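## Task

Move each bottle whose cap is green onto the tray and leave every other bottle off it. At the end all bottles must stand upright, the arrangement must hold without the robot supporting anything, and nothing the robot is touching at the end may drop by more than about a fingernail's thickness once released.

## Robot and tools

Robot: two 7-joint xArm7-type arms, left_arm and right_arm, each with a two-finger parallel gripper. Their bases sit at (-0.018, +0.314, 0) m for left_arm and (-0.053, -0.433, 0) m for right_arm, each turned slightly about z. The shared scene frame has its origin on the table top midway between the arms, +z up, +x pointing out over the table, and left_arm on the +y side. The names left and right are arm labels, not sides of a camera picture.

execute_actions takes "actions", a list holding zero or one item, and an optional boolean "pictures" (images are included unless you set it false).
- Empty list: nothing is commanded; you just get the current state.
- Motion: {"rows": [...], "steps": n}. n is 1 to 15 control steps of 1/30 s each, default 15. rows holds 1 to 15 rows; each row is used for one step, and the final row is reused if there are fewer rows than steps. Each row is one flat list of 16 numbers covering both arms, even when only one moves: left_arm's 7 joint targets then its opening, then right_arm's 7 joint targets then its opening.
- Wait: {"steps": n} with n up to 300 and no rows; it returns once n steps have elapsed since the previous result, and your thinking time is counted in them.

Joint numbers are absolute target angles in radians, the same values the Joint positions line reports, in this order: waist (-6.283 to 6.283), shoulder (-2.059 to 2.094), upper arm roll (-6.283 to 6.283), elbow (-0.192 to 3.927), forearm roll (-6.283 to 6.283), wrist pitch (-1.693 to 3.142), wrist roll (-6.283 to 6.283). A call is rejected, and nothing is sent, if a target is over 0.010 rad beyond a range end and also beyond where that joint last was. True ends may differ from these by up to 0.010 rad; a target past the true end gets clipped there, and the result then reports "joint sent to its limit" (possibly about an earlier, still running action). The opening is an absolute value from -1 (closed) to +1 (fully open).

Motion limits: joint targets change at most 3.14 rad/s, take 0.16 s to reach that speed, and an arm's joints are slowed together so they arrive at the same moment. Each step the commanded target is kept within 0.623 rad of the measured angle, and if the targets would move the gripper more than 70 mm from where it is measured, they are pulled back proportionally. Large moves therefore need several calls. Between calls the arms keep heading for the last row sent until they settle or a step is HELD.

Gripper geometry: fingers point along the gripper's +z axis and close along its y axis. The reported end_effector_position is the point between the pads when closed, about 2 cm short of the fingertips; closing pushes the tips roughly 10 mm further along +z. To hold something, keep commanding an opening well under grip_measured; the bigger the difference, the firmer the squeeze (roughly 24 N per pad at most, for objects up to about 6 cm wide). Closing fast can squeeze harder than that. Echoing grip_measured back still holds lightly, weaker for wider items, which may slip.

Result lines: the state line gives, per arm, gripper position in metres, orientation as quat wxyz, and linear and angular velocity (m/s, rad/s), all in the scene frame; reported positions get less accurate far from the base. Joint positions and Joint velocities list each arm's 7 joints (rad, rad/s) followed by the finger pad gap (m, m/s; 0.084 m is fully open). grip_measured is the measured opening on the -1..+1 command scale. Joint torques are whole drive outputs with per-arm offsets and noise, nonzero even in free air. HELD marks steps where your row was partly or wholly not sent; "joint command not followed" means a clearance check altered or blocked targets. TORQUE FAULT means a joint hit its load limit: that arm backs off, freezes 10 s and drops the rest of the call. MOTOR HOT appears from 65 °C; at 80 °C an OVER-TEMPERATURE FAULT brakes the arm until it cools, so avoid holding loads for long.

Load limits per arm (N m): waist 46, shoulder 46, upper arm roll 27.6, elbow 27.6, forearm roll 27.6, wrist pitch 18.4, wrist roll 18.4; a carried object's weight adds to these.

zoom_image: "camera" is one of cam_head_left, cam_head_right, cam_high, cam_low, cam_left_wrist, cam_right_wrist (all 672x504); "region" is [x0, y0, x1, y1] in that image's pixels from the top-left, no larger than 504 by 504. It enlarges part of the latest picture. Calibration (intrinsics, distortion, world-to-camera transforms) was supplied and may be a few degrees and millimetres off; wrist camera poses follow their arm's joints.

Sending a reply with no tool call ends all remaining scenes.

Avoid: pushing or dropping anything off the table, knocking bottles over, letting the arms collide or press on each other, slamming or shoving hard into objects, and leaving an object supported only by the gripper. Brief external tugs on held items or nudges to loose objects can occur, so check grip and poses in the pictures before releasing.

Each tool is called after ">>>" as name(argument=value, ...), one argument or row to a line, values as JSON.

## Session

>>> execute_actions(
  actions=[],
)

Scene clock: 0.00 s of 6400.00 s.
left_arm: end_effector_position=(+0.1363, +0.1959, +0.1914) grip_measured=+1.00 end_effector_quat_wxyz=(-0.414, +0.175, +0.852, +0.268) end_effector_velocity=(+0.000, +0.001, -0.000) end_effector_angular_velocity=(+0.002, +0.001, +0.002) | right_arm: end_effector_position=(+0.1797, -0.3210, +0.1998) grip_measured=+1.00 end_effector_quat_wxyz=(-0.178, -0.411, +0.894, -0.026) end_effector_velocity=(-0.000, -0.000, +0.000) end_effector_angular_velocity=(+0.000, +0.001, -0.000)
Joint positions: left_arm=[-1.145  0.042  0.353  0.875  0.045  1.866  2.824  0.084] | right_arm=[ 0.093 -0.442  0.483  0.685  0.122  1.441  2.592  0.084]
Joint velocities: left_arm=[ 0.001  0.001  0.001 -0.001  0.001  0.001  0.    -0.   ] | right_arm=[ 0.     0.    -0.001  0.     0.     0.001 -0.    -0.   ]
Joint torques (N m, as the arm reports them, + toward a larger angle): no reading

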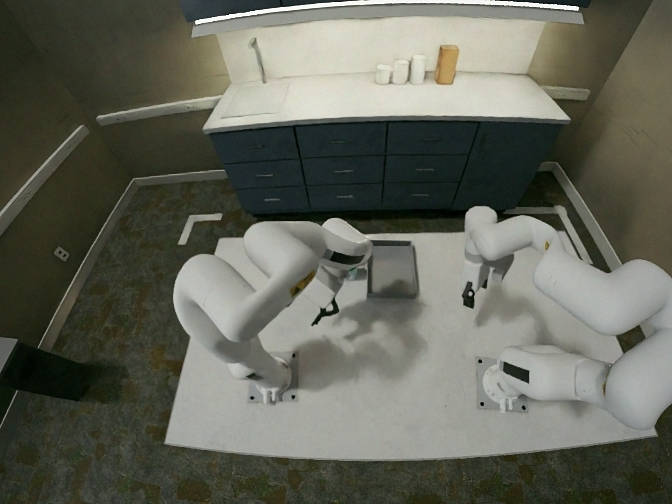

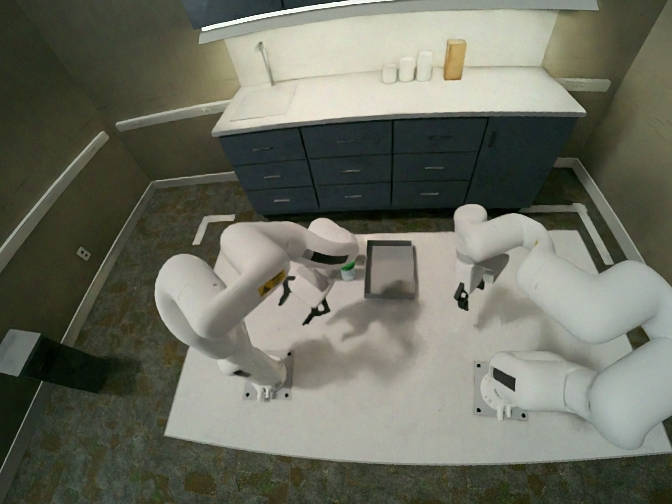

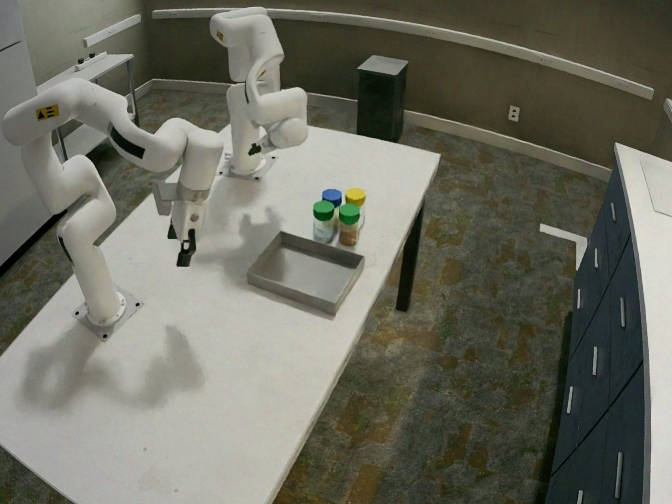

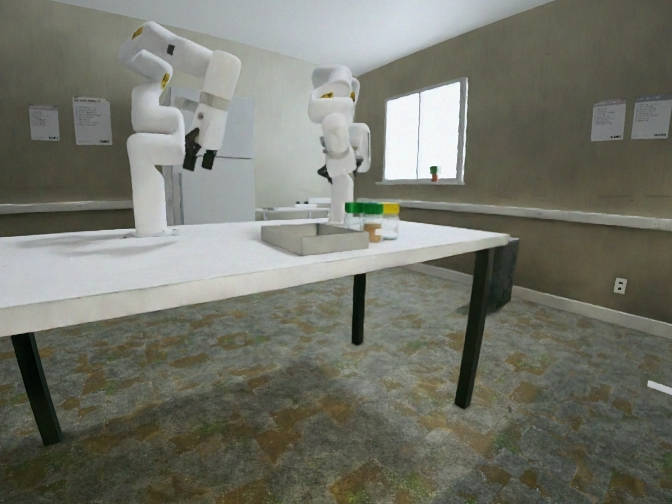

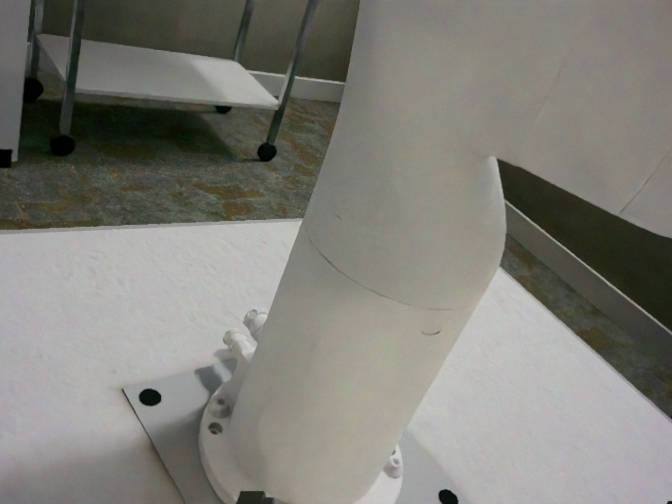

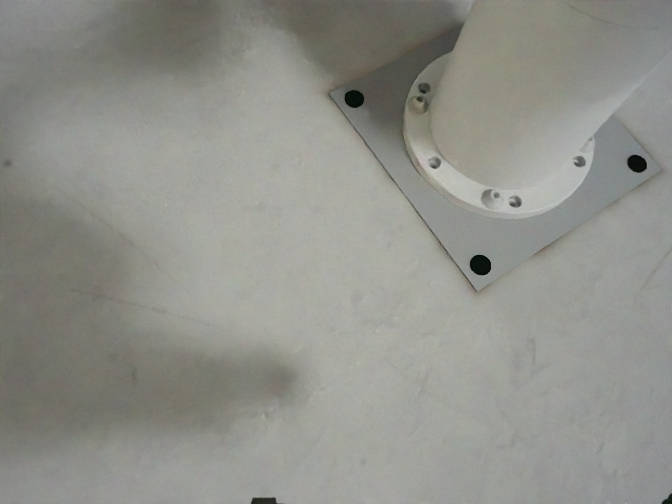

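>>> zoom_image(
  camera="cam_high",
  region=[240,170,400,320],
)

>>> zoom_image(
  camera="cam_low",
  region=[250,180,420,270],
)

Region (240, 170, 400, 320) of cam_high's 672x504 image, scaled by 3.150, with more detail than that image has; it fills the top 472 rows of this view, and the rest is white.

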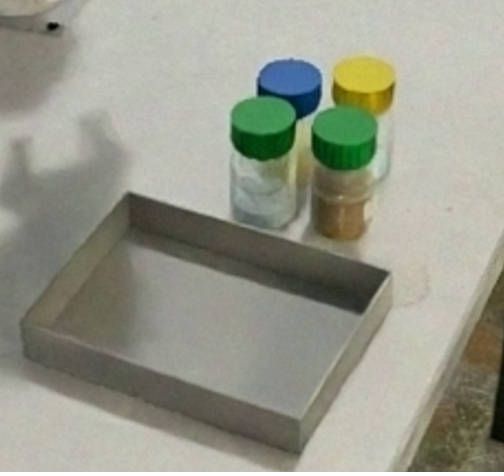

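Region (250, 180, 420, 270) of cam_low's 672x504 image, scaled by 2.965, with more detail than that image has; it fills the top 267 rows of this view, and the rest is white.

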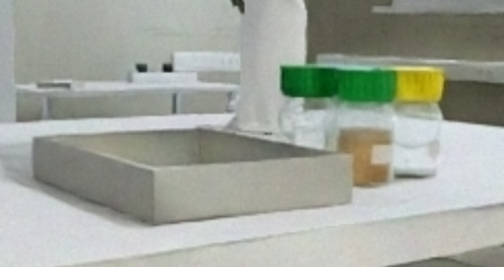

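>>> execute_actions(
  actions=[
    {"rows":[[-0.513,0.142,0,1.438,0,1.296,3.40,1,-0.3,-0.442,0.483,0.685,0.122,1.441,2.592,1]]},
  ],
  pictures=false,
)

>>> execute_actions(
  actions=[
    {"steps":30},
  ],
)

Scene clock: 17.57 s of 6400.00 s.
left_arm: end_effector_position=(+0.3547, +0.1036, +0.2244) grip_measured=+1.00 end_effector_quat_wxyz=(-0.144, +0.299, +0.942, +0.044) end_effector_velocity=(+0.520, -0.111, +0.225) end_effector_angular_velocity=(-1.105, -1.165, -0.413) | right_arm: end_effector_position=(+0.2047, -0.4176, +0.1999) grip_measured=+1.00 end_effector_quat_wxyz=(-0.180, -0.230, +0.956, +0.009) end_effector_velocity=(+0.003, +0.007, +0.003) end_effector_angular_velocity=(-0.009, -0.009, +0.025)
Joint positions: left_arm=[-0.698  0.113  0.104  1.274  0.013  1.463  3.231  0.084] | right_arm=[-0.298 -0.442  0.484  0.685  0.122  1.441  2.592  0.084]
Joint velocities: left_arm=[ 0.977  0.156 -0.544  0.865 -0.069 -0.878  0.887 -0.   ] | right_arm=[ 0.002 -0.005  0.025  0.009  0.004 -0.    -0.    -0.   ]
Joint torques (N m, as the arm reports them, + toward a larger angle): left_arm=[  0.73 -27.78   0.26  11.87   0.29  -0.6   -0.45] | right_arm=[ 0.2  -8.3  -3.64 12.4  -0.66 -1.79  0.1 ]
Steps of this call (steps 1 to 90: nothing new was sent; then 14.07 s passed at rest; steps 91 to 105: all 15 steps of this action). Readings (joint positions):
91: left_arm=[-1.145 0.042 0.353 0.876 0.045 1.866 2.825] | right_arm=[0.093 -0.442 0.483 0.685 0.122 1.441 2.592]
92: left_arm=[-1.139 0.043 0.349 0.880 0.044 1.860 2.831] | right_arm=[0.087 -0.442 0.484 0.685 0.123 1.441 2.592]
94: left_arm=[-1.086 0.053 0.315 0.925 0.040 1.810 2.882] | right_arm=[0.032 -0.443 0.489 0.686 0.123 1.441 2.592]
98: left_arm=[-0.936 0.075 0.235 1.062 0.030 1.677 3.016] | right_arm=[-0.194 -0.442 0.480 0.685 0.122 1.440 2.592]
105: the state above

Scene clock: 18.57 s of 6400.00 s.
left_arm: end_effector_position=(+0.4527, +0.0922, +0.2798) grip_measured=+1.00 end_effector_quat_wxyz=(-0.000, +0.342, +0.940, +0.000) end_effector_velocity=(+0.001, +0.000, +0.000) end_effector_angular_velocity=(-0.001, -0.001, +0.002) | right_arm: end_effector_position=(+0.2048, -0.4185, +0.1999) grip_measured=+1.00 end_effector_quat_wxyz=(-0.180, -0.228, +0.957, +0.010) end_effector_velocity=(-0.000, -0.000, +0.000) end_effector_angular_velocity=(+0.001, +0.000, -0.001)
Joint positions: left_arm=[-0.513  0.142 -0.     1.438 -0.     1.296  3.4    0.084] | right_arm=[-0.3   -0.442  0.483  0.685  0.122  1.441  2.592  0.084]
Joint velocities: left_arm=[ 0.001 -0.     0.     0.    -0.    -0.001 -0.    -0.   ] | right_arm=[ 0.    -0.    -0.002 -0.     0.     0.     0.    -0.   ]
Joint torques (N m, as the arm reports them, + toward a larger angle): left_arm=[  0.75 -28.91  -0.03  12.2    0.14  -1.66  -0.36] | right_arm=[ 0.02 -9.66 -2.56 13.17 -0.24 -1.92  0.16]
Steps of this call (steps 1 to 30: the robot went on to your last target). Readings (joint positions):
1: left_arm=[-0.666 0.118 0.086 1.302 0.011 1.434 3.260] | right_arm=[-0.298 -0.442 0.485 0.685 0.122 1.441 2.592]
2: left_arm=[-0.634 0.123 0.068 1.331 0.009 1.405 3.290] | right_arm=[-0.298 -0.442 0.485 0.685 0.122 1.441 2.592]
4: left_arm=[-0.571 0.133 0.033 1.387 0.004 1.348 3.347] | right_arm=[-0.298 -0.442 0.484 0.685 0.122 1.441 2.592]
8: left_arm=[-0.515 0.139 0.006 1.437 0.001 1.300 3.396] | right_arm=[-0.299 -0.442 0.483 0.685 0.122 1.441 2.592]
30: the state above
All arms were judged still, so your last target was given up. Only a new action makes them travel on or press farther. Fingers that are still opening or closing keep moving.
camera_calibration (this result's frames):
cam_left_wrist: T_world_to_cam=[[0.629256, 0.776754, 0.0262665, -0.335101], [0.776905, -0.629588, 0.00621983, -0.227945], [0.0213683, 0.0164927, -0.999636, 0.40227], [0, 0, 0, 1]] pos_world=[0.37936, 0.110145, 0.412344]
cam_right_wrist: T_world_to_cam=[[-0.423431, 0.900521, 0.0988362, 0.476652], [0.826228, 0.428619, -0.365558, 0.159989], [-0.371556, -0.0731272, -0.925526, 0.358968], [0, 0, 0, 1]] pos_world=[0.203019, -0.471559, 0.343609]

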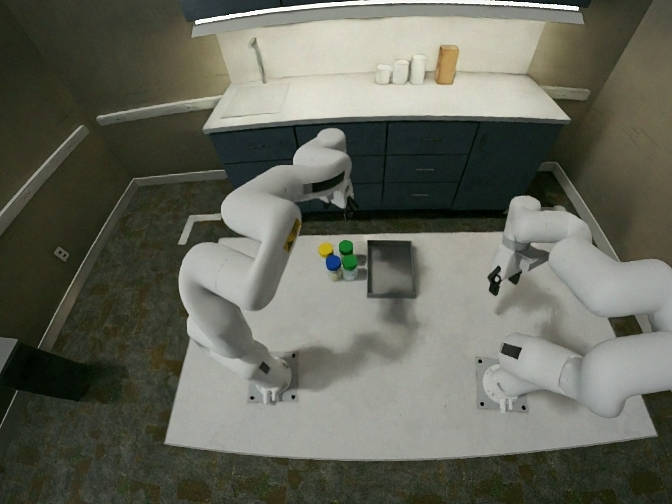

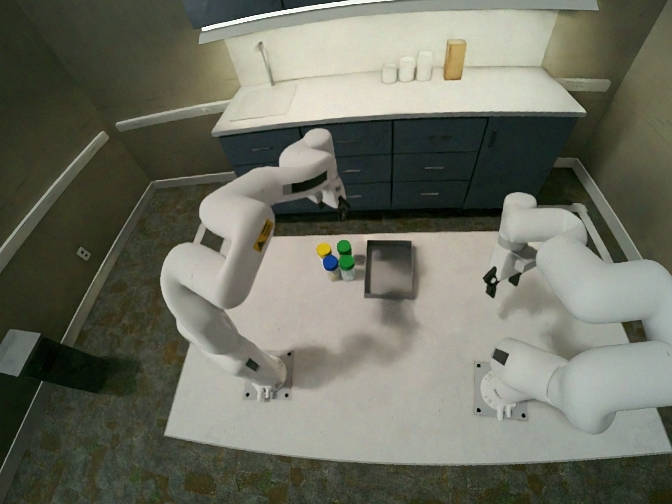

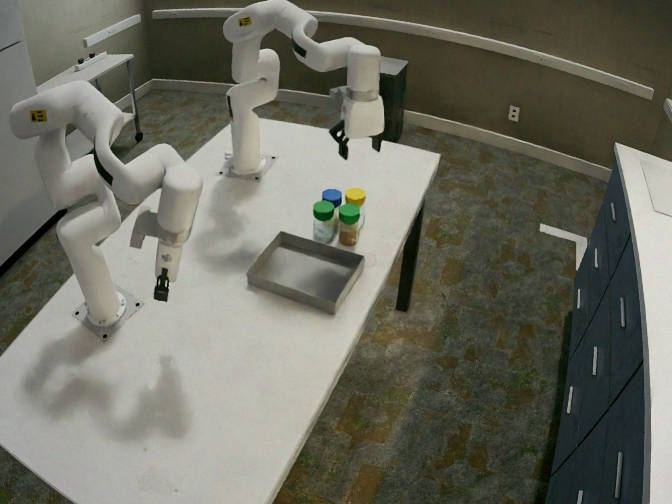

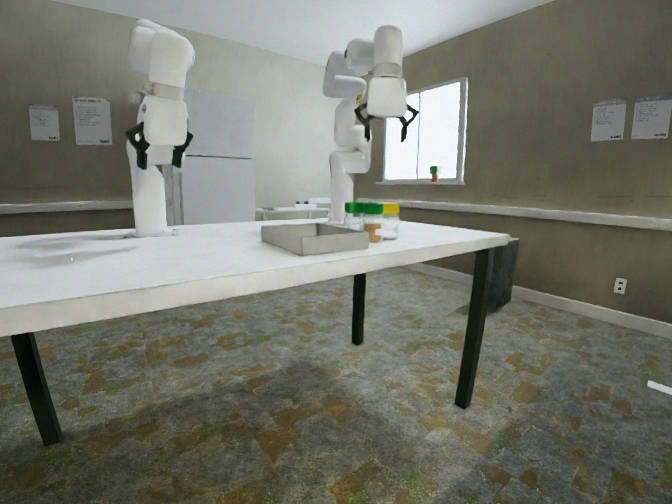

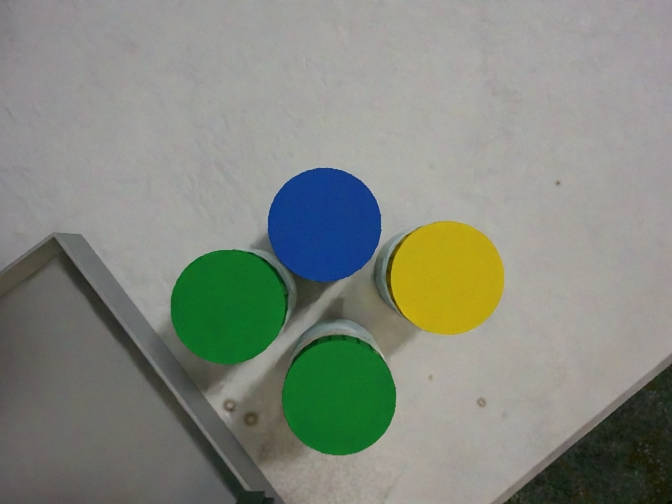

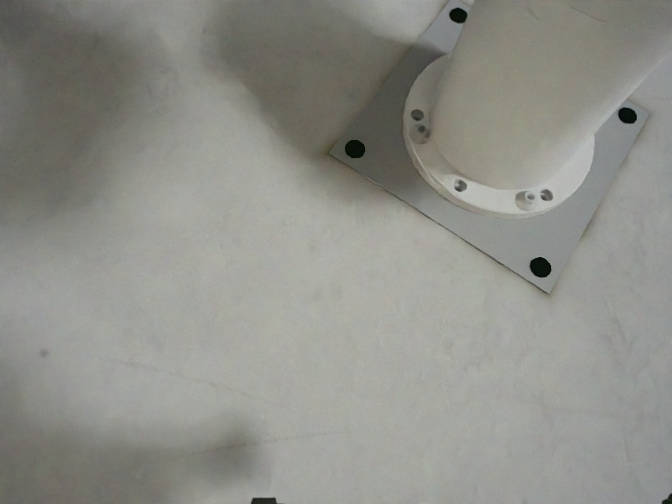

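>>> execute_actions(
  actions=[
    {"rows":[[-0.52,0.158,0,1.396,0,1.238,3.38,0.75,-0.3,-0.442,0.483,0.685,0.122,1.441,2.592,1],[-0.535,0.19,0,1.31,0,1.12,3.33,0.75,-0.3,-0.442,0.483,0.685,0.122,1.441,2.592,1],[-0.556,0.241,0,1.187,0,0.946,3.27,0.75,-0.3,-0.442,0.483,0.685,0.122,1.441,2.592,1]]},
  ],
  pictures=false,
)

>>> execute_actions(
  actions=[
    {"steps":15},
  ],
)

>>> zoom_image(
  camera="cam_low",
  region=[310,140,440,260],
)

>>> zoom_image(
  camera="cam_high",
  region=[290,140,410,260],
)

Scene clock: 28.40 s of 6400.00 s.
left_arm: end_effector_position=(+0.4430, +0.0721, +0.1509) grip_measured=+0.75 end_effector_quat_wxyz=(+0.000, +0.301, +0.953, -0.000) end_effector_velocity=(+0.041, -0.006, +0.055) end_effector_angular_velocity=(-0.069, -0.143, +0.035) | right_arm: end_effector_position=(+0.2048, -0.4185, +0.1999) grip_measured=+1.00 end_effector_quat_wxyz=(-0.180, -0.228, +0.957, +0.010) end_effector_velocity=(-0.000, -0.000, -0.001) end_effector_angular_velocity=(-0.000, +0.000, +0.001)
Joint positions: left_arm=[-0.556  0.241  0.     1.189  0.     0.948  3.271  0.075] | right_arm=[-0.3   -0.442  0.483  0.685  0.122  1.441  2.592  0.084]
Joint velocities: left_arm=[ 0.009 -0.059  0.017  0.054  0.002 -0.046 -0.011  0.   ] | right_arm=[-0.001  0.001  0.001 -0.001 -0.    -0.001 -0.     0.   ]
Joint torques (N m, as the arm reports them, + toward a larger angle): left_arm=[ -0.07 -28.75  -0.58  10.16   0.32  -1.11   0.  ] | right_arm=[ 1.16 -8.84 -2.71 12.55 -0.29 -1.98  0.06]
Steps of this call (steps 1 to 90: nothing new was sent; then 6.33 s passed at rest; steps 91 to 105: all 15 steps of this action). Readings (joint positions):
91: left_arm=[-0.513 0.142 0.000 1.438 -0.000 1.296 3.400] | right_arm=[-0.300 -0.442 0.483 0.685 0.122 1.441 2.592]
92: left_arm=[-0.514 0.143 0.000 1.435 0.000 1.289 3.398] | right_arm=[-0.300 -0.442 0.483 0.685 0.122 1.441 2.592]
94: left_arm=[-0.520 0.153 0.001 1.399 0.000 1.230 3.376] | right_arm=[-0.300 -0.442 0.483 0.685 0.122 1.441 2.592]
98: left_arm=[-0.542 0.211 -0.001 1.266 -0.000 1.061 3.313] | right_arm=[-0.300 -0.442 0.483 0.685 0.122 1.441 2.592]
105: the state above

Scene clock: 28.90 s of 6400.00 s.
left_arm: end_effector_position=(+0.4427, +0.0722, +0.1502) grip_measured=+0.75 end_effector_quat_wxyz=(+0.000, +0.301, +0.954, -0.000) end_effector_velocity=(+0.000, +0.001, -0.001) end_effector_angular_velocity=(+0.002, +0.001, +0.002) | right_arm: end_effector_position=(+0.2048, -0.4185, +0.1999) grip_measured=+1.00 end_effector_quat_wxyz=(-0.180, -0.228, +0.957, +0.010) end_effector_velocity=(+0.000, -0.000, +0.000) end_effector_angular_velocity=(+0.001, -0.000, -0.002)
Joint positions: left_arm=[-0.556  0.241  0.     1.187  0.     0.946  3.27   0.075] | right_arm=[-0.3   -0.442  0.483  0.685  0.122  1.441  2.592  0.084]
Joint velocities: left_arm=[-0.     0.002  0.002  0.     0.001 -0.    -0.    -0.   ] | right_arm=[-0.     0.    -0.002  0.001  0.     0.001 -0.     0.   ]
Joint torques (N m, as the arm reports them, + toward a larger angle): left_arm=[  0.6  -30.46  -0.03  11.62   0.26  -1.71  -0.32] | right_arm=[ 0.07 -9.19 -2.47 12.17 -0.49 -2.35 -0.21]
Steps of this call (steps 1 to 15: the robot went on to your last target). Readings (joint positions):
1: left_arm=[-0.556 0.239 0.001 1.190 0.000 0.947 3.270] | right_arm=[-0.300 -0.442 0.483 0.685 0.122 1.441 2.592]
2: left_arm=[-0.555 0.238 0.001 1.191 0.000 0.946 3.270] | right_arm=[-0.300 -0.442 0.483 0.685 0.122 1.441 2.592]
4: left_arm=[-0.556 0.239 0.001 1.190 0.000 0.946 3.270] | right_arm=[-0.300 -0.442 0.483 0.685 0.122 1.441 2.592]
8: left_arm=[-0.556 0.240 0.000 1.188 0.000 0.946 3.270] | right_arm=[-0.300 -0.442 0.483 0.685 0.122 1.441 2.592]
15: the state above
All arms were judged still, so your last target was given up. Only a new action makes them travel on or press farther. Fingers that are still opening or closing keep moving.
camera_calibration (this result's frames):
cam_left_wrist: T_world_to_cam=[[0.559275, 0.828564, 0.0263293, -0.282718], [0.828736, -0.559601, 0.00659771, -0.260053], [0.0202005, 0.0181301, -0.999632, 0.273679], [0, 0, 0, 1]] pos_world=[0.368105, 0.0837621, 0.282738]
cam_right_wrist: T_world_to_cam=[[-0.423423, 0.900524, 0.0988373, 0.476654], [0.826232, 0.428613, -0.365558, 0.159986], [-0.371557, -0.073123, -0.925526, 0.35897], [0, 0, 0, 1]] pos_world=[0.203018, -0.471562, 0.343609]

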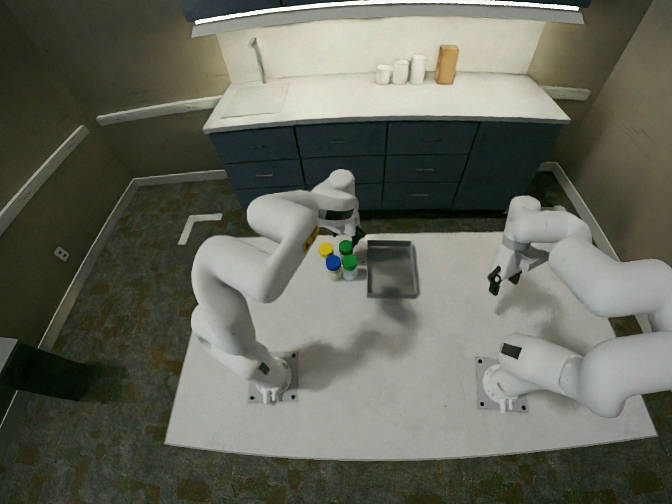

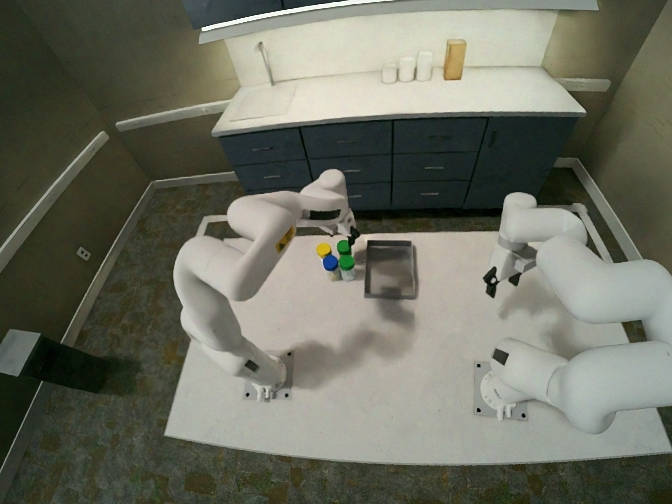

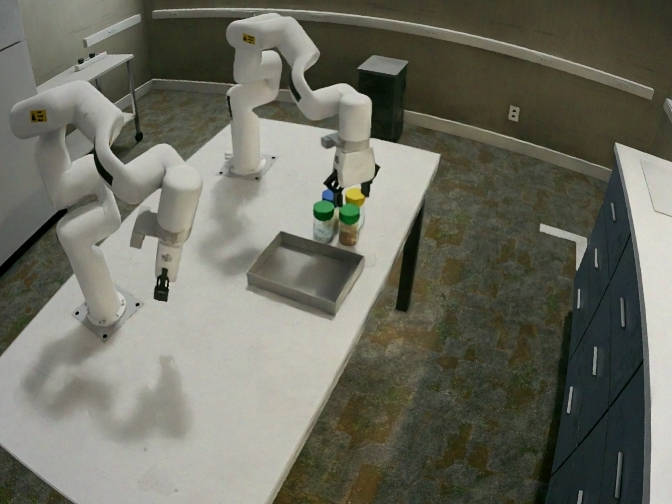

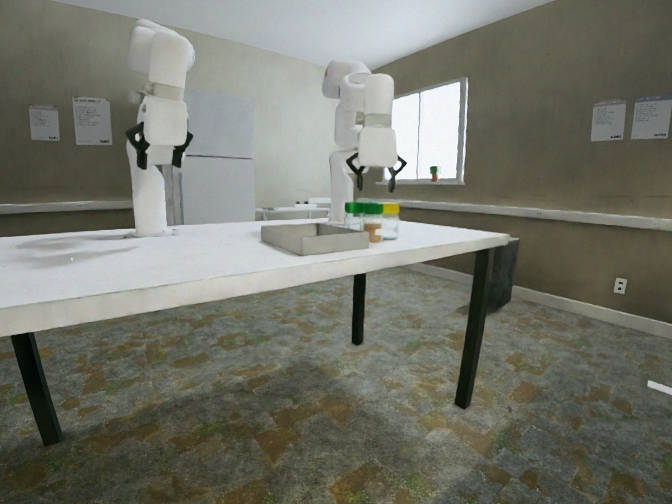

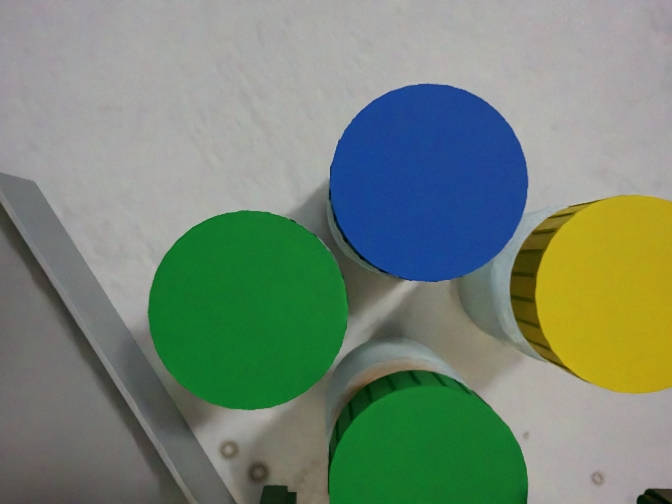

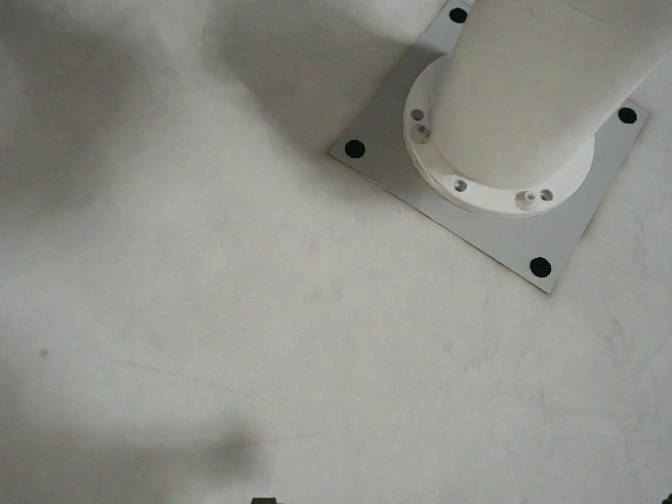

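Region (310, 140, 440, 260) of cam_low's 672x504 image, scaled by 3.877, with more detail than that image has; it fills the top 465 rows of this view, and the rest is white.

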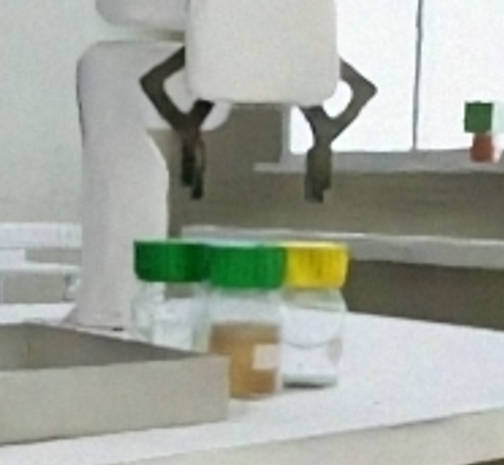

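Region (290, 140, 410, 260) of cam_high's 672x504 image, scaled by 4.200, with more detail than that image has.

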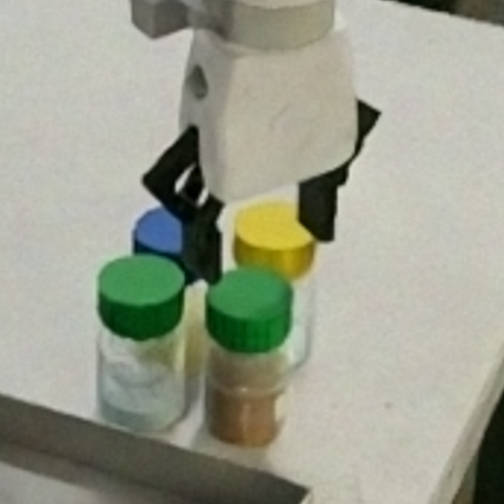

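>>> execute_actions(
  actions=[
    {"rows":[[-0.565,0.265,0,1.151,0,0.886,3.26,0.75,-0.3,-0.442,0.483,0.685,0.122,1.441,2.592,1]],"steps":8},
  ],
  pictures=false,
)

>>> execute_actions(
  actions=[
    {"rows":[[-0.565,0.315,0,1.122,0,0.807,3.26,0.75,-0.3,-0.442,0.483,0.685,0.122,1.441,2.592,1]],"steps":12},
  ],
)

>>> zoom_image(
  camera="cam_low",
  region=[310,140,440,260],
)

Scene clock: 37.67 s of 6400.00 s.
left_arm: end_effector_position=(+0.4365, +0.0694, +0.1256) grip_measured=+0.75 end_effector_quat_wxyz=(-0.003, +0.301, +0.953, +0.001) end_effector_velocity=(+0.026, -0.008, +0.028) end_effector_angular_velocity=(-0.043, -0.083, +0.015) | right_arm: end_effector_position=(+0.2048, -0.4185, +0.1999) grip_measured=+1.00 end_effector_quat_wxyz=(-0.180, -0.228, +0.957, +0.010) end_effector_velocity=(+0.000, +0.000, +0.000) end_effector_angular_velocity=(-0.000, -0.001, +0.001)
Joint positions: left_arm=[-0.565  0.267 -0.001  1.149 -0.     0.888  3.26   0.075] | right_arm=[-0.3   -0.442  0.483  0.685  0.122  1.441  2.592  0.084]
Joint velocities: left_arm=[ 0.002 -0.024  0.008  0.033 -0.001 -0.037 -0.004  0.   ] | right_arm=[ 0.     0.     0.001  0.001 -0.    -0.     0.    -0.   ]
Joint torques (N m, as the arm reports them, + toward a larger angle): left_arm=[  1.43 -32.98   0.19  12.     0.19  -1.58  -0.33] | right_arm=[ 0.52 -8.9  -2.79 12.6  -0.75 -1.99  0.16]
Steps of this call (steps 1 to 90: nothing new was sent; then 5.50 s passed at rest; steps 91 to 98: all 8 steps of this action). Readings (joint positions):
91: left_arm=[-0.556 0.241 0.000 1.187 -0.000 0.946 3.270] | right_arm=[-0.300 -0.442 0.483 0.685 0.122 1.441 2.592]
92: left_arm=[-0.557 0.242 0.000 1.184 0.000 0.939 3.269] | right_arm=[-0.300 -0.442 0.483 0.685 0.122 1.441 2.592]
94: left_arm=[-0.562 0.254 0.001 1.166 0.000 0.904 3.263] | right_arm=[-0.300 -0.442 0.483 0.685 0.122 1.441 2.592]
98: the state above

Scene clock: 38.07 s of 6400.00 s.
left_arm: end_effector_position=(+0.4391, +0.0688, +0.0981) grip_measured=+0.75 end_effector_quat_wxyz=(+0.001, +0.301, +0.954, -0.000) end_effector_velocity=(+0.005, -0.002, +0.008) end_effector_angular_velocity=(-0.011, -0.019, +0.001) | right_arm: end_effector_position=(+0.2048, -0.4185, +0.1999) grip_measured=+1.00 end_effector_quat_wxyz=(-0.180, -0.228, +0.957, +0.010) end_effector_velocity=(+0.000, -0.001, -0.000) end_effector_angular_velocity=(+0.000, -0.001, -0.003)
Joint positions: left_arm=[-0.565  0.314 -0.     1.124  0.     0.807  3.26   0.075] | right_arm=[-0.3   -0.442  0.483  0.685  0.122  1.441  2.592  0.084]
Joint velocities: left_arm=[ 0.    -0.01   0.001  0.006 -0.    -0.005  0.    -0.   ] | right_arm=[-0.001 -0.    -0.002 -0.    -0.    -0.001  0.     0.   ]
Joint torques (N m, as the arm reports them, + toward a larger angle): left_arm=[  0.71 -30.14   0.13  10.09   0.34  -1.49  -0.22] | right_arm=[ 1.12 -9.28 -2.68 12.79 -0.7  -2.19  0.06]
Steps of this call (steps 1 to 12: all 12 steps of this action). Readings (joint positions):
1: left_arm=[-0.565 0.266 -0.000 1.150 -0.000 0.887 3.260] | right_arm=[-0.300 -0.442 0.483 0.685 0.122 1.441 2.592]
2: left_arm=[-0.565 0.268 -0.000 1.150 -0.000 0.879 3.260] | right_arm=[-0.300 -0.442 0.483 0.685 0.122 1.441 2.592]
4: left_arm=[-0.565 0.290 0.000 1.139 0.000 0.836 3.260] | right_arm=[-0.300 -0.442 0.483 0.685 0.122 1.441 2.592]
8: left_arm=[-0.565 0.318 0.000 1.118 -0.000 0.810 3.260] | right_arm=[-0.300 -0.442 0.483 0.685 0.122 1.441 2.592]
12: the state above
camera_calibration (this result's frames):
cam_left_wrist: T_world_to_cam=[[0.558473, 0.829097, 0.0265638, -0.276188], [0.829221, -0.558847, 0.0090985, -0.25916], [0.0223886, 0.016946, -0.999606, 0.220902], [0, 0, 0, 1]] pos_world=[0.364199, 0.0804121, 0.23051]
cam_right_wrist: T_world_to_cam=[[-0.423423, 0.900524, 0.0988375, 0.476654], [0.826232, 0.428613, -0.365558, 0.159986], [-0.371557, -0.0731229, -0.925526, 0.35897], [0, 0, 0, 1]] pos_world=[0.203018, -0.471562, 0.343609]

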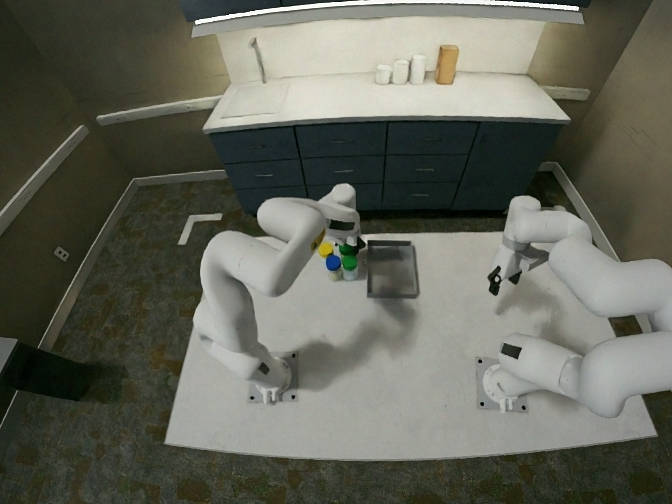

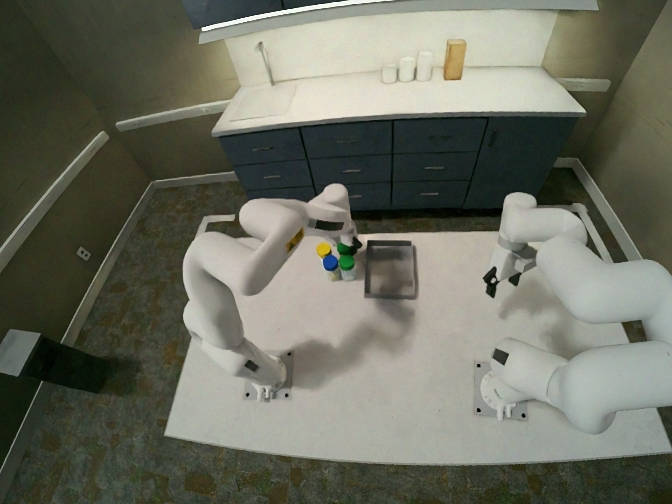

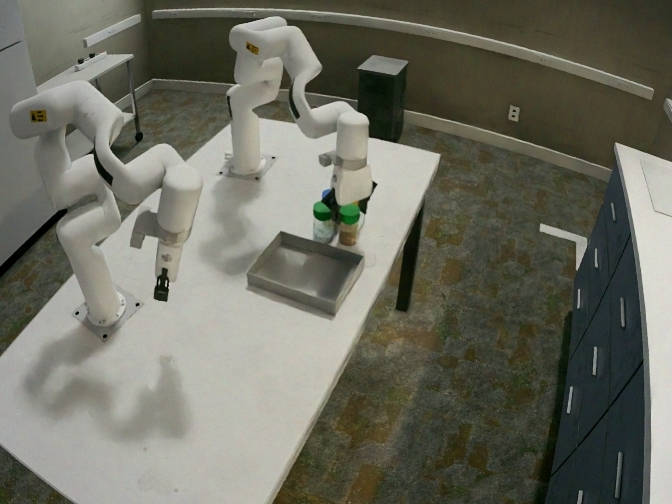

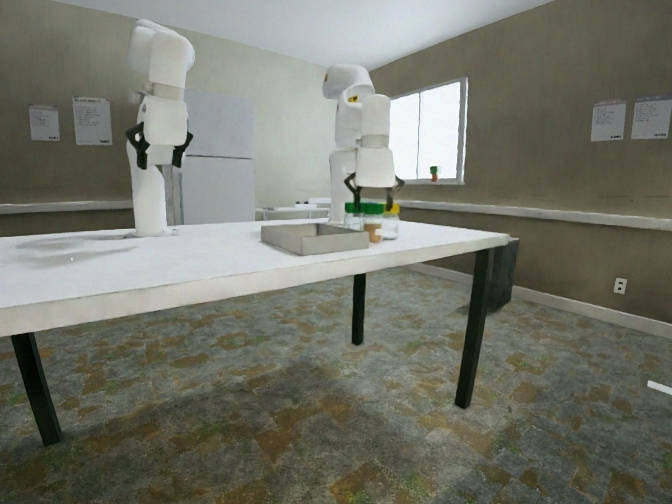

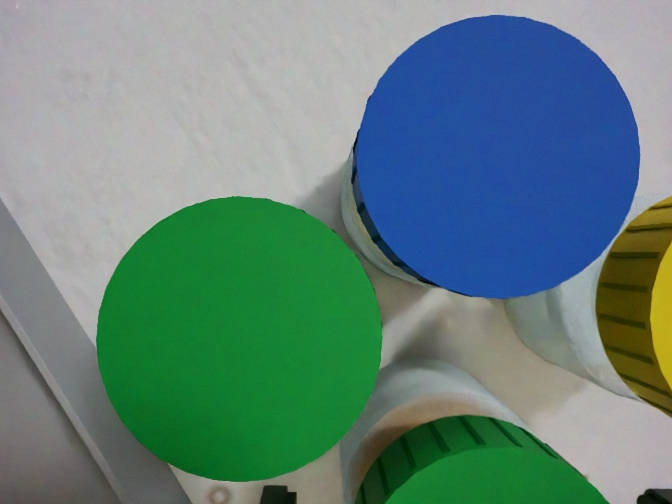

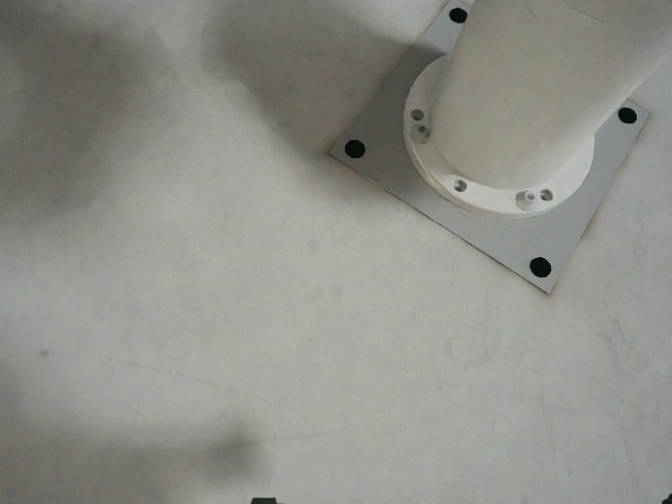

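Region (310, 140, 440, 260) of cam_low's 672x504 image, scaled by 3.877, with more detail than that image has; it fills the top 465 rows of this view, and the rest is white.

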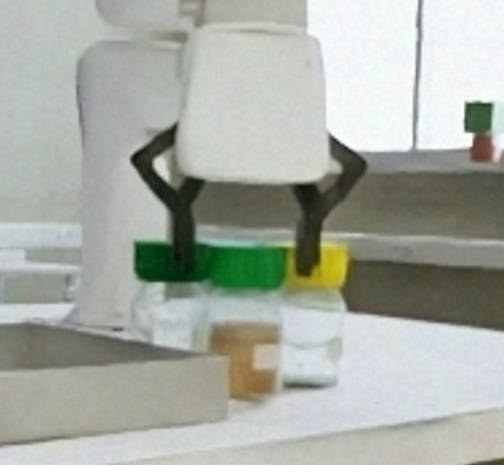

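>>> execute_actions(
  actions=[
    {"rows":[[-0.565,0.315,0,1.122,0,0.807,3.26,0.5,-0.3,-0.442,0.483,0.685,0.122,1.441,2.592,1],[-0.565,0.315,0,1.122,0,0.807,3.26,0.35,-0.3,-0.442,0.483,0.685,0.122,1.441,2.592,1],[-0.565,0.315,0,1.122,0,0.807,3.26,0.2,-0.3,-0.442,0.483,0.685,0.122,1.441,2.592,1],[-0.565,0.315,0,1.122,0,0.807,3.26,-0.3,-0.3,-0.442,0.483,0.685,0.122,1.441,2.592,1]]},
  ],
  pictures=false,
)

>>> execute_actions(
  actions=[
    {"rows":[[-0.565,0.198,0,1.22,0,1.022,3.26,-0.3,-0.3,-0.442,0.483,0.685,0.122,1.441,2.592,1]],"steps":12},
  ],
)

Scene clock: 48.60 s of 6400.00 s.
left_arm: end_effector_position=(+0.4385, +0.0692, +0.0970) grip_measured=+0.22 end_effector_quat_wxyz=(+0.000, +0.301, +0.954, +0.000) end_effector_velocity=(+0.000, +0.000, +0.000) end_effector_angular_velocity=(+0.000, +0.001, +0.000) | right_arm: end_effector_position=(+0.2048, -0.4185, +0.1999) grip_measured=+1.00 end_effector_quat_wxyz=(-0.180, -0.228, +0.957, +0.010) end_effector_velocity=(+0.000, -0.000, +0.000) end_effector_angular_velocity=(+0.001, -0.001, -0.002)
Joint positions: left_arm=[-0.565  0.315  0.     1.122  0.     0.807  3.26   0.053] | right_arm=[-0.3   -0.442  0.483  0.685  0.122  1.441  2.592  0.084]
Joint velocities: left_arm=[ 0.001  0.    -0.     0.001  0.     0.001  0.     0.   ] | right_arm=[-0.001 -0.    -0.001 -0.     0.    -0.001  0.     0.   ]
Joint torques (N m, as the arm reports them, + toward a larger angle): left_arm=[  0.39 -30.99  -0.39  10.5    0.36  -1.67  -0.35] | right_arm=[ 0.78 -9.2  -2.51 12.48 -0.45 -1.72  0.25]
Steps of this call (steps 1 to 15: the robot went on to your last target; steps 16 to 90: nothing new was sent; then 7.03 s passed at rest; steps 91 to 105: all 15 steps of this action). Readings (joint positions):
91: left_arm=[-0.565 0.315 0.000 1.122 -0.000 0.807 3.260] | right_arm=[-0.300 -0.442 0.483 0.685 0.122 1.441 2.592]
92: left_arm=[-0.565 0.315 0.000 1.122 0.000 0.807 3.260] | right_arm=[-0.300 -0.442 0.483 0.685 0.122 1.441 2.592]
94: left_arm=[-0.565 0.315 0.000 1.122 0.000 0.807 3.260] | right_arm=[-0.300 -0.442 0.483 0.685 0.122 1.441 2.592]
98: left_arm=[-0.565 0.315 0.000 1.122 0.000 0.807 3.260] | right_arm=[-0.300 -0.442 0.483 0.685 0.122 1.441 2.592]
105: the state above

Scene clock: 49.00 s of 6400.00 s.
left_arm: end_effector_position=(+0.4386, +0.0690, +0.1802) grip_measured=+0.22 end_effector_quat_wxyz=(+0.001, +0.301, +0.954, -0.000) end_effector_velocity=(-0.052, +0.030, -0.096) end_effector_angular_velocity=(+0.120, +0.223, +0.005) | right_arm: end_effector_position=(+0.2048, -0.4185, +0.1999) grip_measured=+1.00 end_effector_quat_wxyz=(-0.180, -0.228, +0.957, +0.010) end_effector_velocity=(-0.000, +0.001, -0.000) end_effector_angular_velocity=(+0.000, +0.001, +0.001)
Joint positions: left_arm=[-0.565  0.197 -0.     1.219 -0.     1.02   3.26   0.053] | right_arm=[-0.3   -0.442  0.483  0.685  0.122  1.441  2.592  0.084]
Joint velocities: left_arm=[ 0.002  0.095  0.002 -0.106 -0.     0.053 -0.    -0.   ] | right_arm=[ 0.     0.     0.002 -0.     0.001  0.    -0.     0.   ]
Joint torques (N m, as the arm reports them, + toward a larger angle): left_arm=[  0.73 -35.22  -0.17  14.31   0.07  -1.92  -0.28] | right_arm=[ 1.22 -9.67 -2.52 12.95 -0.35 -2.31 -0.03]
Steps of this call (steps 1 to 12: all 12 steps of this action). Readings (joint positions):
1: left_arm=[-0.565 0.315 0.000 1.122 0.000 0.807 3.260] | right_arm=[-0.300 -0.442 0.483 0.685 0.122 1.441 2.592]
2: left_arm=[-0.565 0.313 0.000 1.124 0.000 0.814 3.260] | right_arm=[-0.300 -0.442 0.483 0.685 0.122 1.441 2.592]
4: left_arm=[-0.565 0.289 -0.000 1.142 -0.000 0.874 3.260] | right_arm=[-0.300 -0.442 0.483 0.685 0.122 1.441 2.592]
8: left_arm=[-0.565 0.199 -0.000 1.221 0.000 1.001 3.260] | right_arm=[-0.300 -0.442 0.483 0.685 0.122 1.441 2.592]
12: the state above
camera_calibration (this result's frames):
cam_left_wrist: T_world_to_cam=[[0.558607, 0.829011, 0.026424, -0.278258], [0.829158, -0.558959, 0.00793361, -0.259075], [0.021347, 0.0174779, -0.999619, 0.303318], [0, 0, 0, 1]] pos_world=[0.363776, 0.0805651, 0.31261]
cam_right_wrist: T_world_to_cam=[[-0.423423, 0.900524, 0.0988375, 0.476654], [0.826232, 0.428613, -0.365558, 0.159986], [-0.371556, -0.073123, -0.925526, 0.35897], [0, 0, 0, 1]] pos_world=[0.203018, -0.471562, 0.343609]

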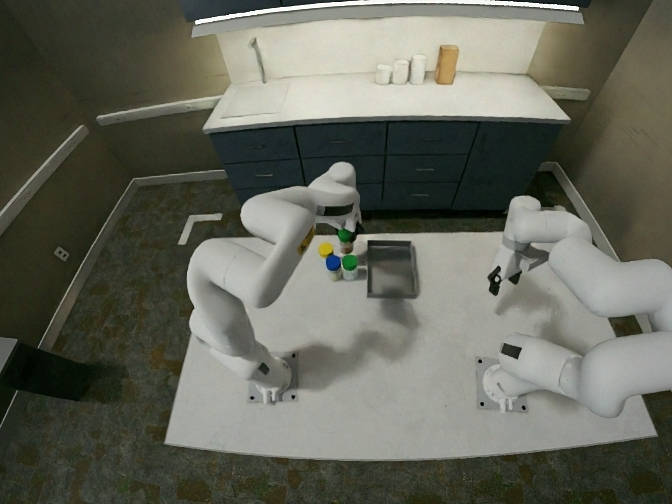

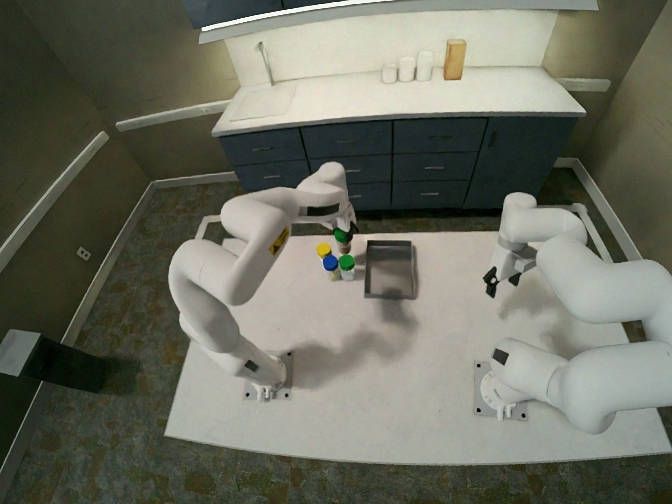

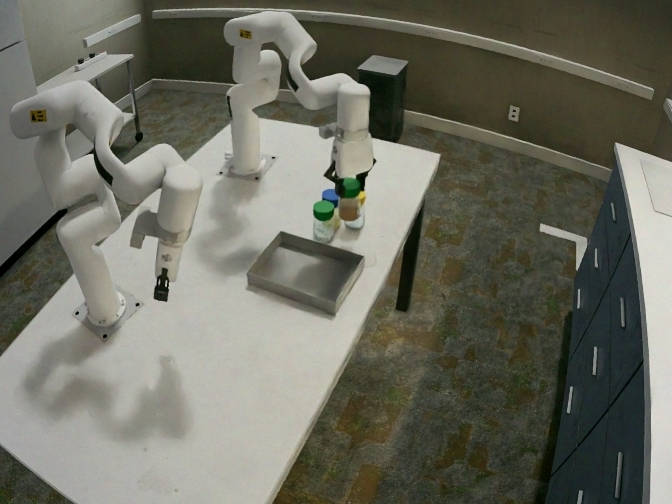

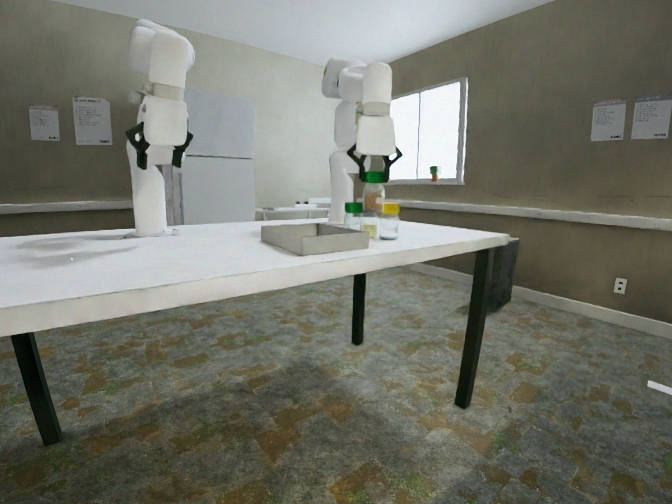

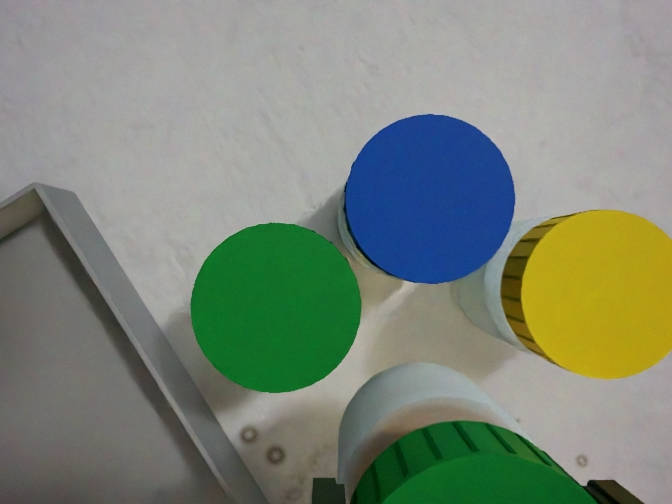

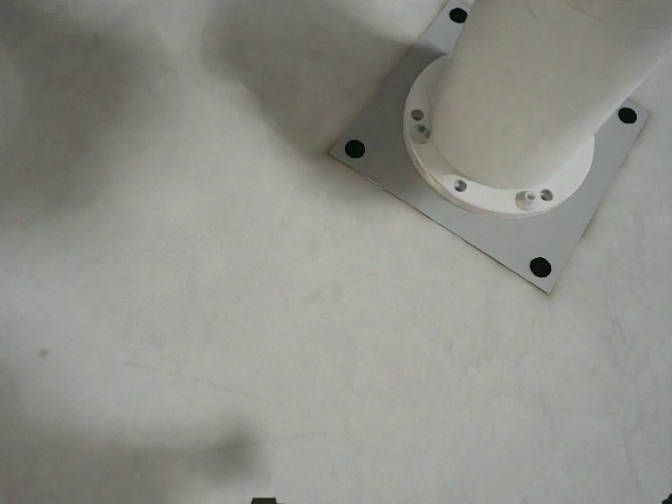

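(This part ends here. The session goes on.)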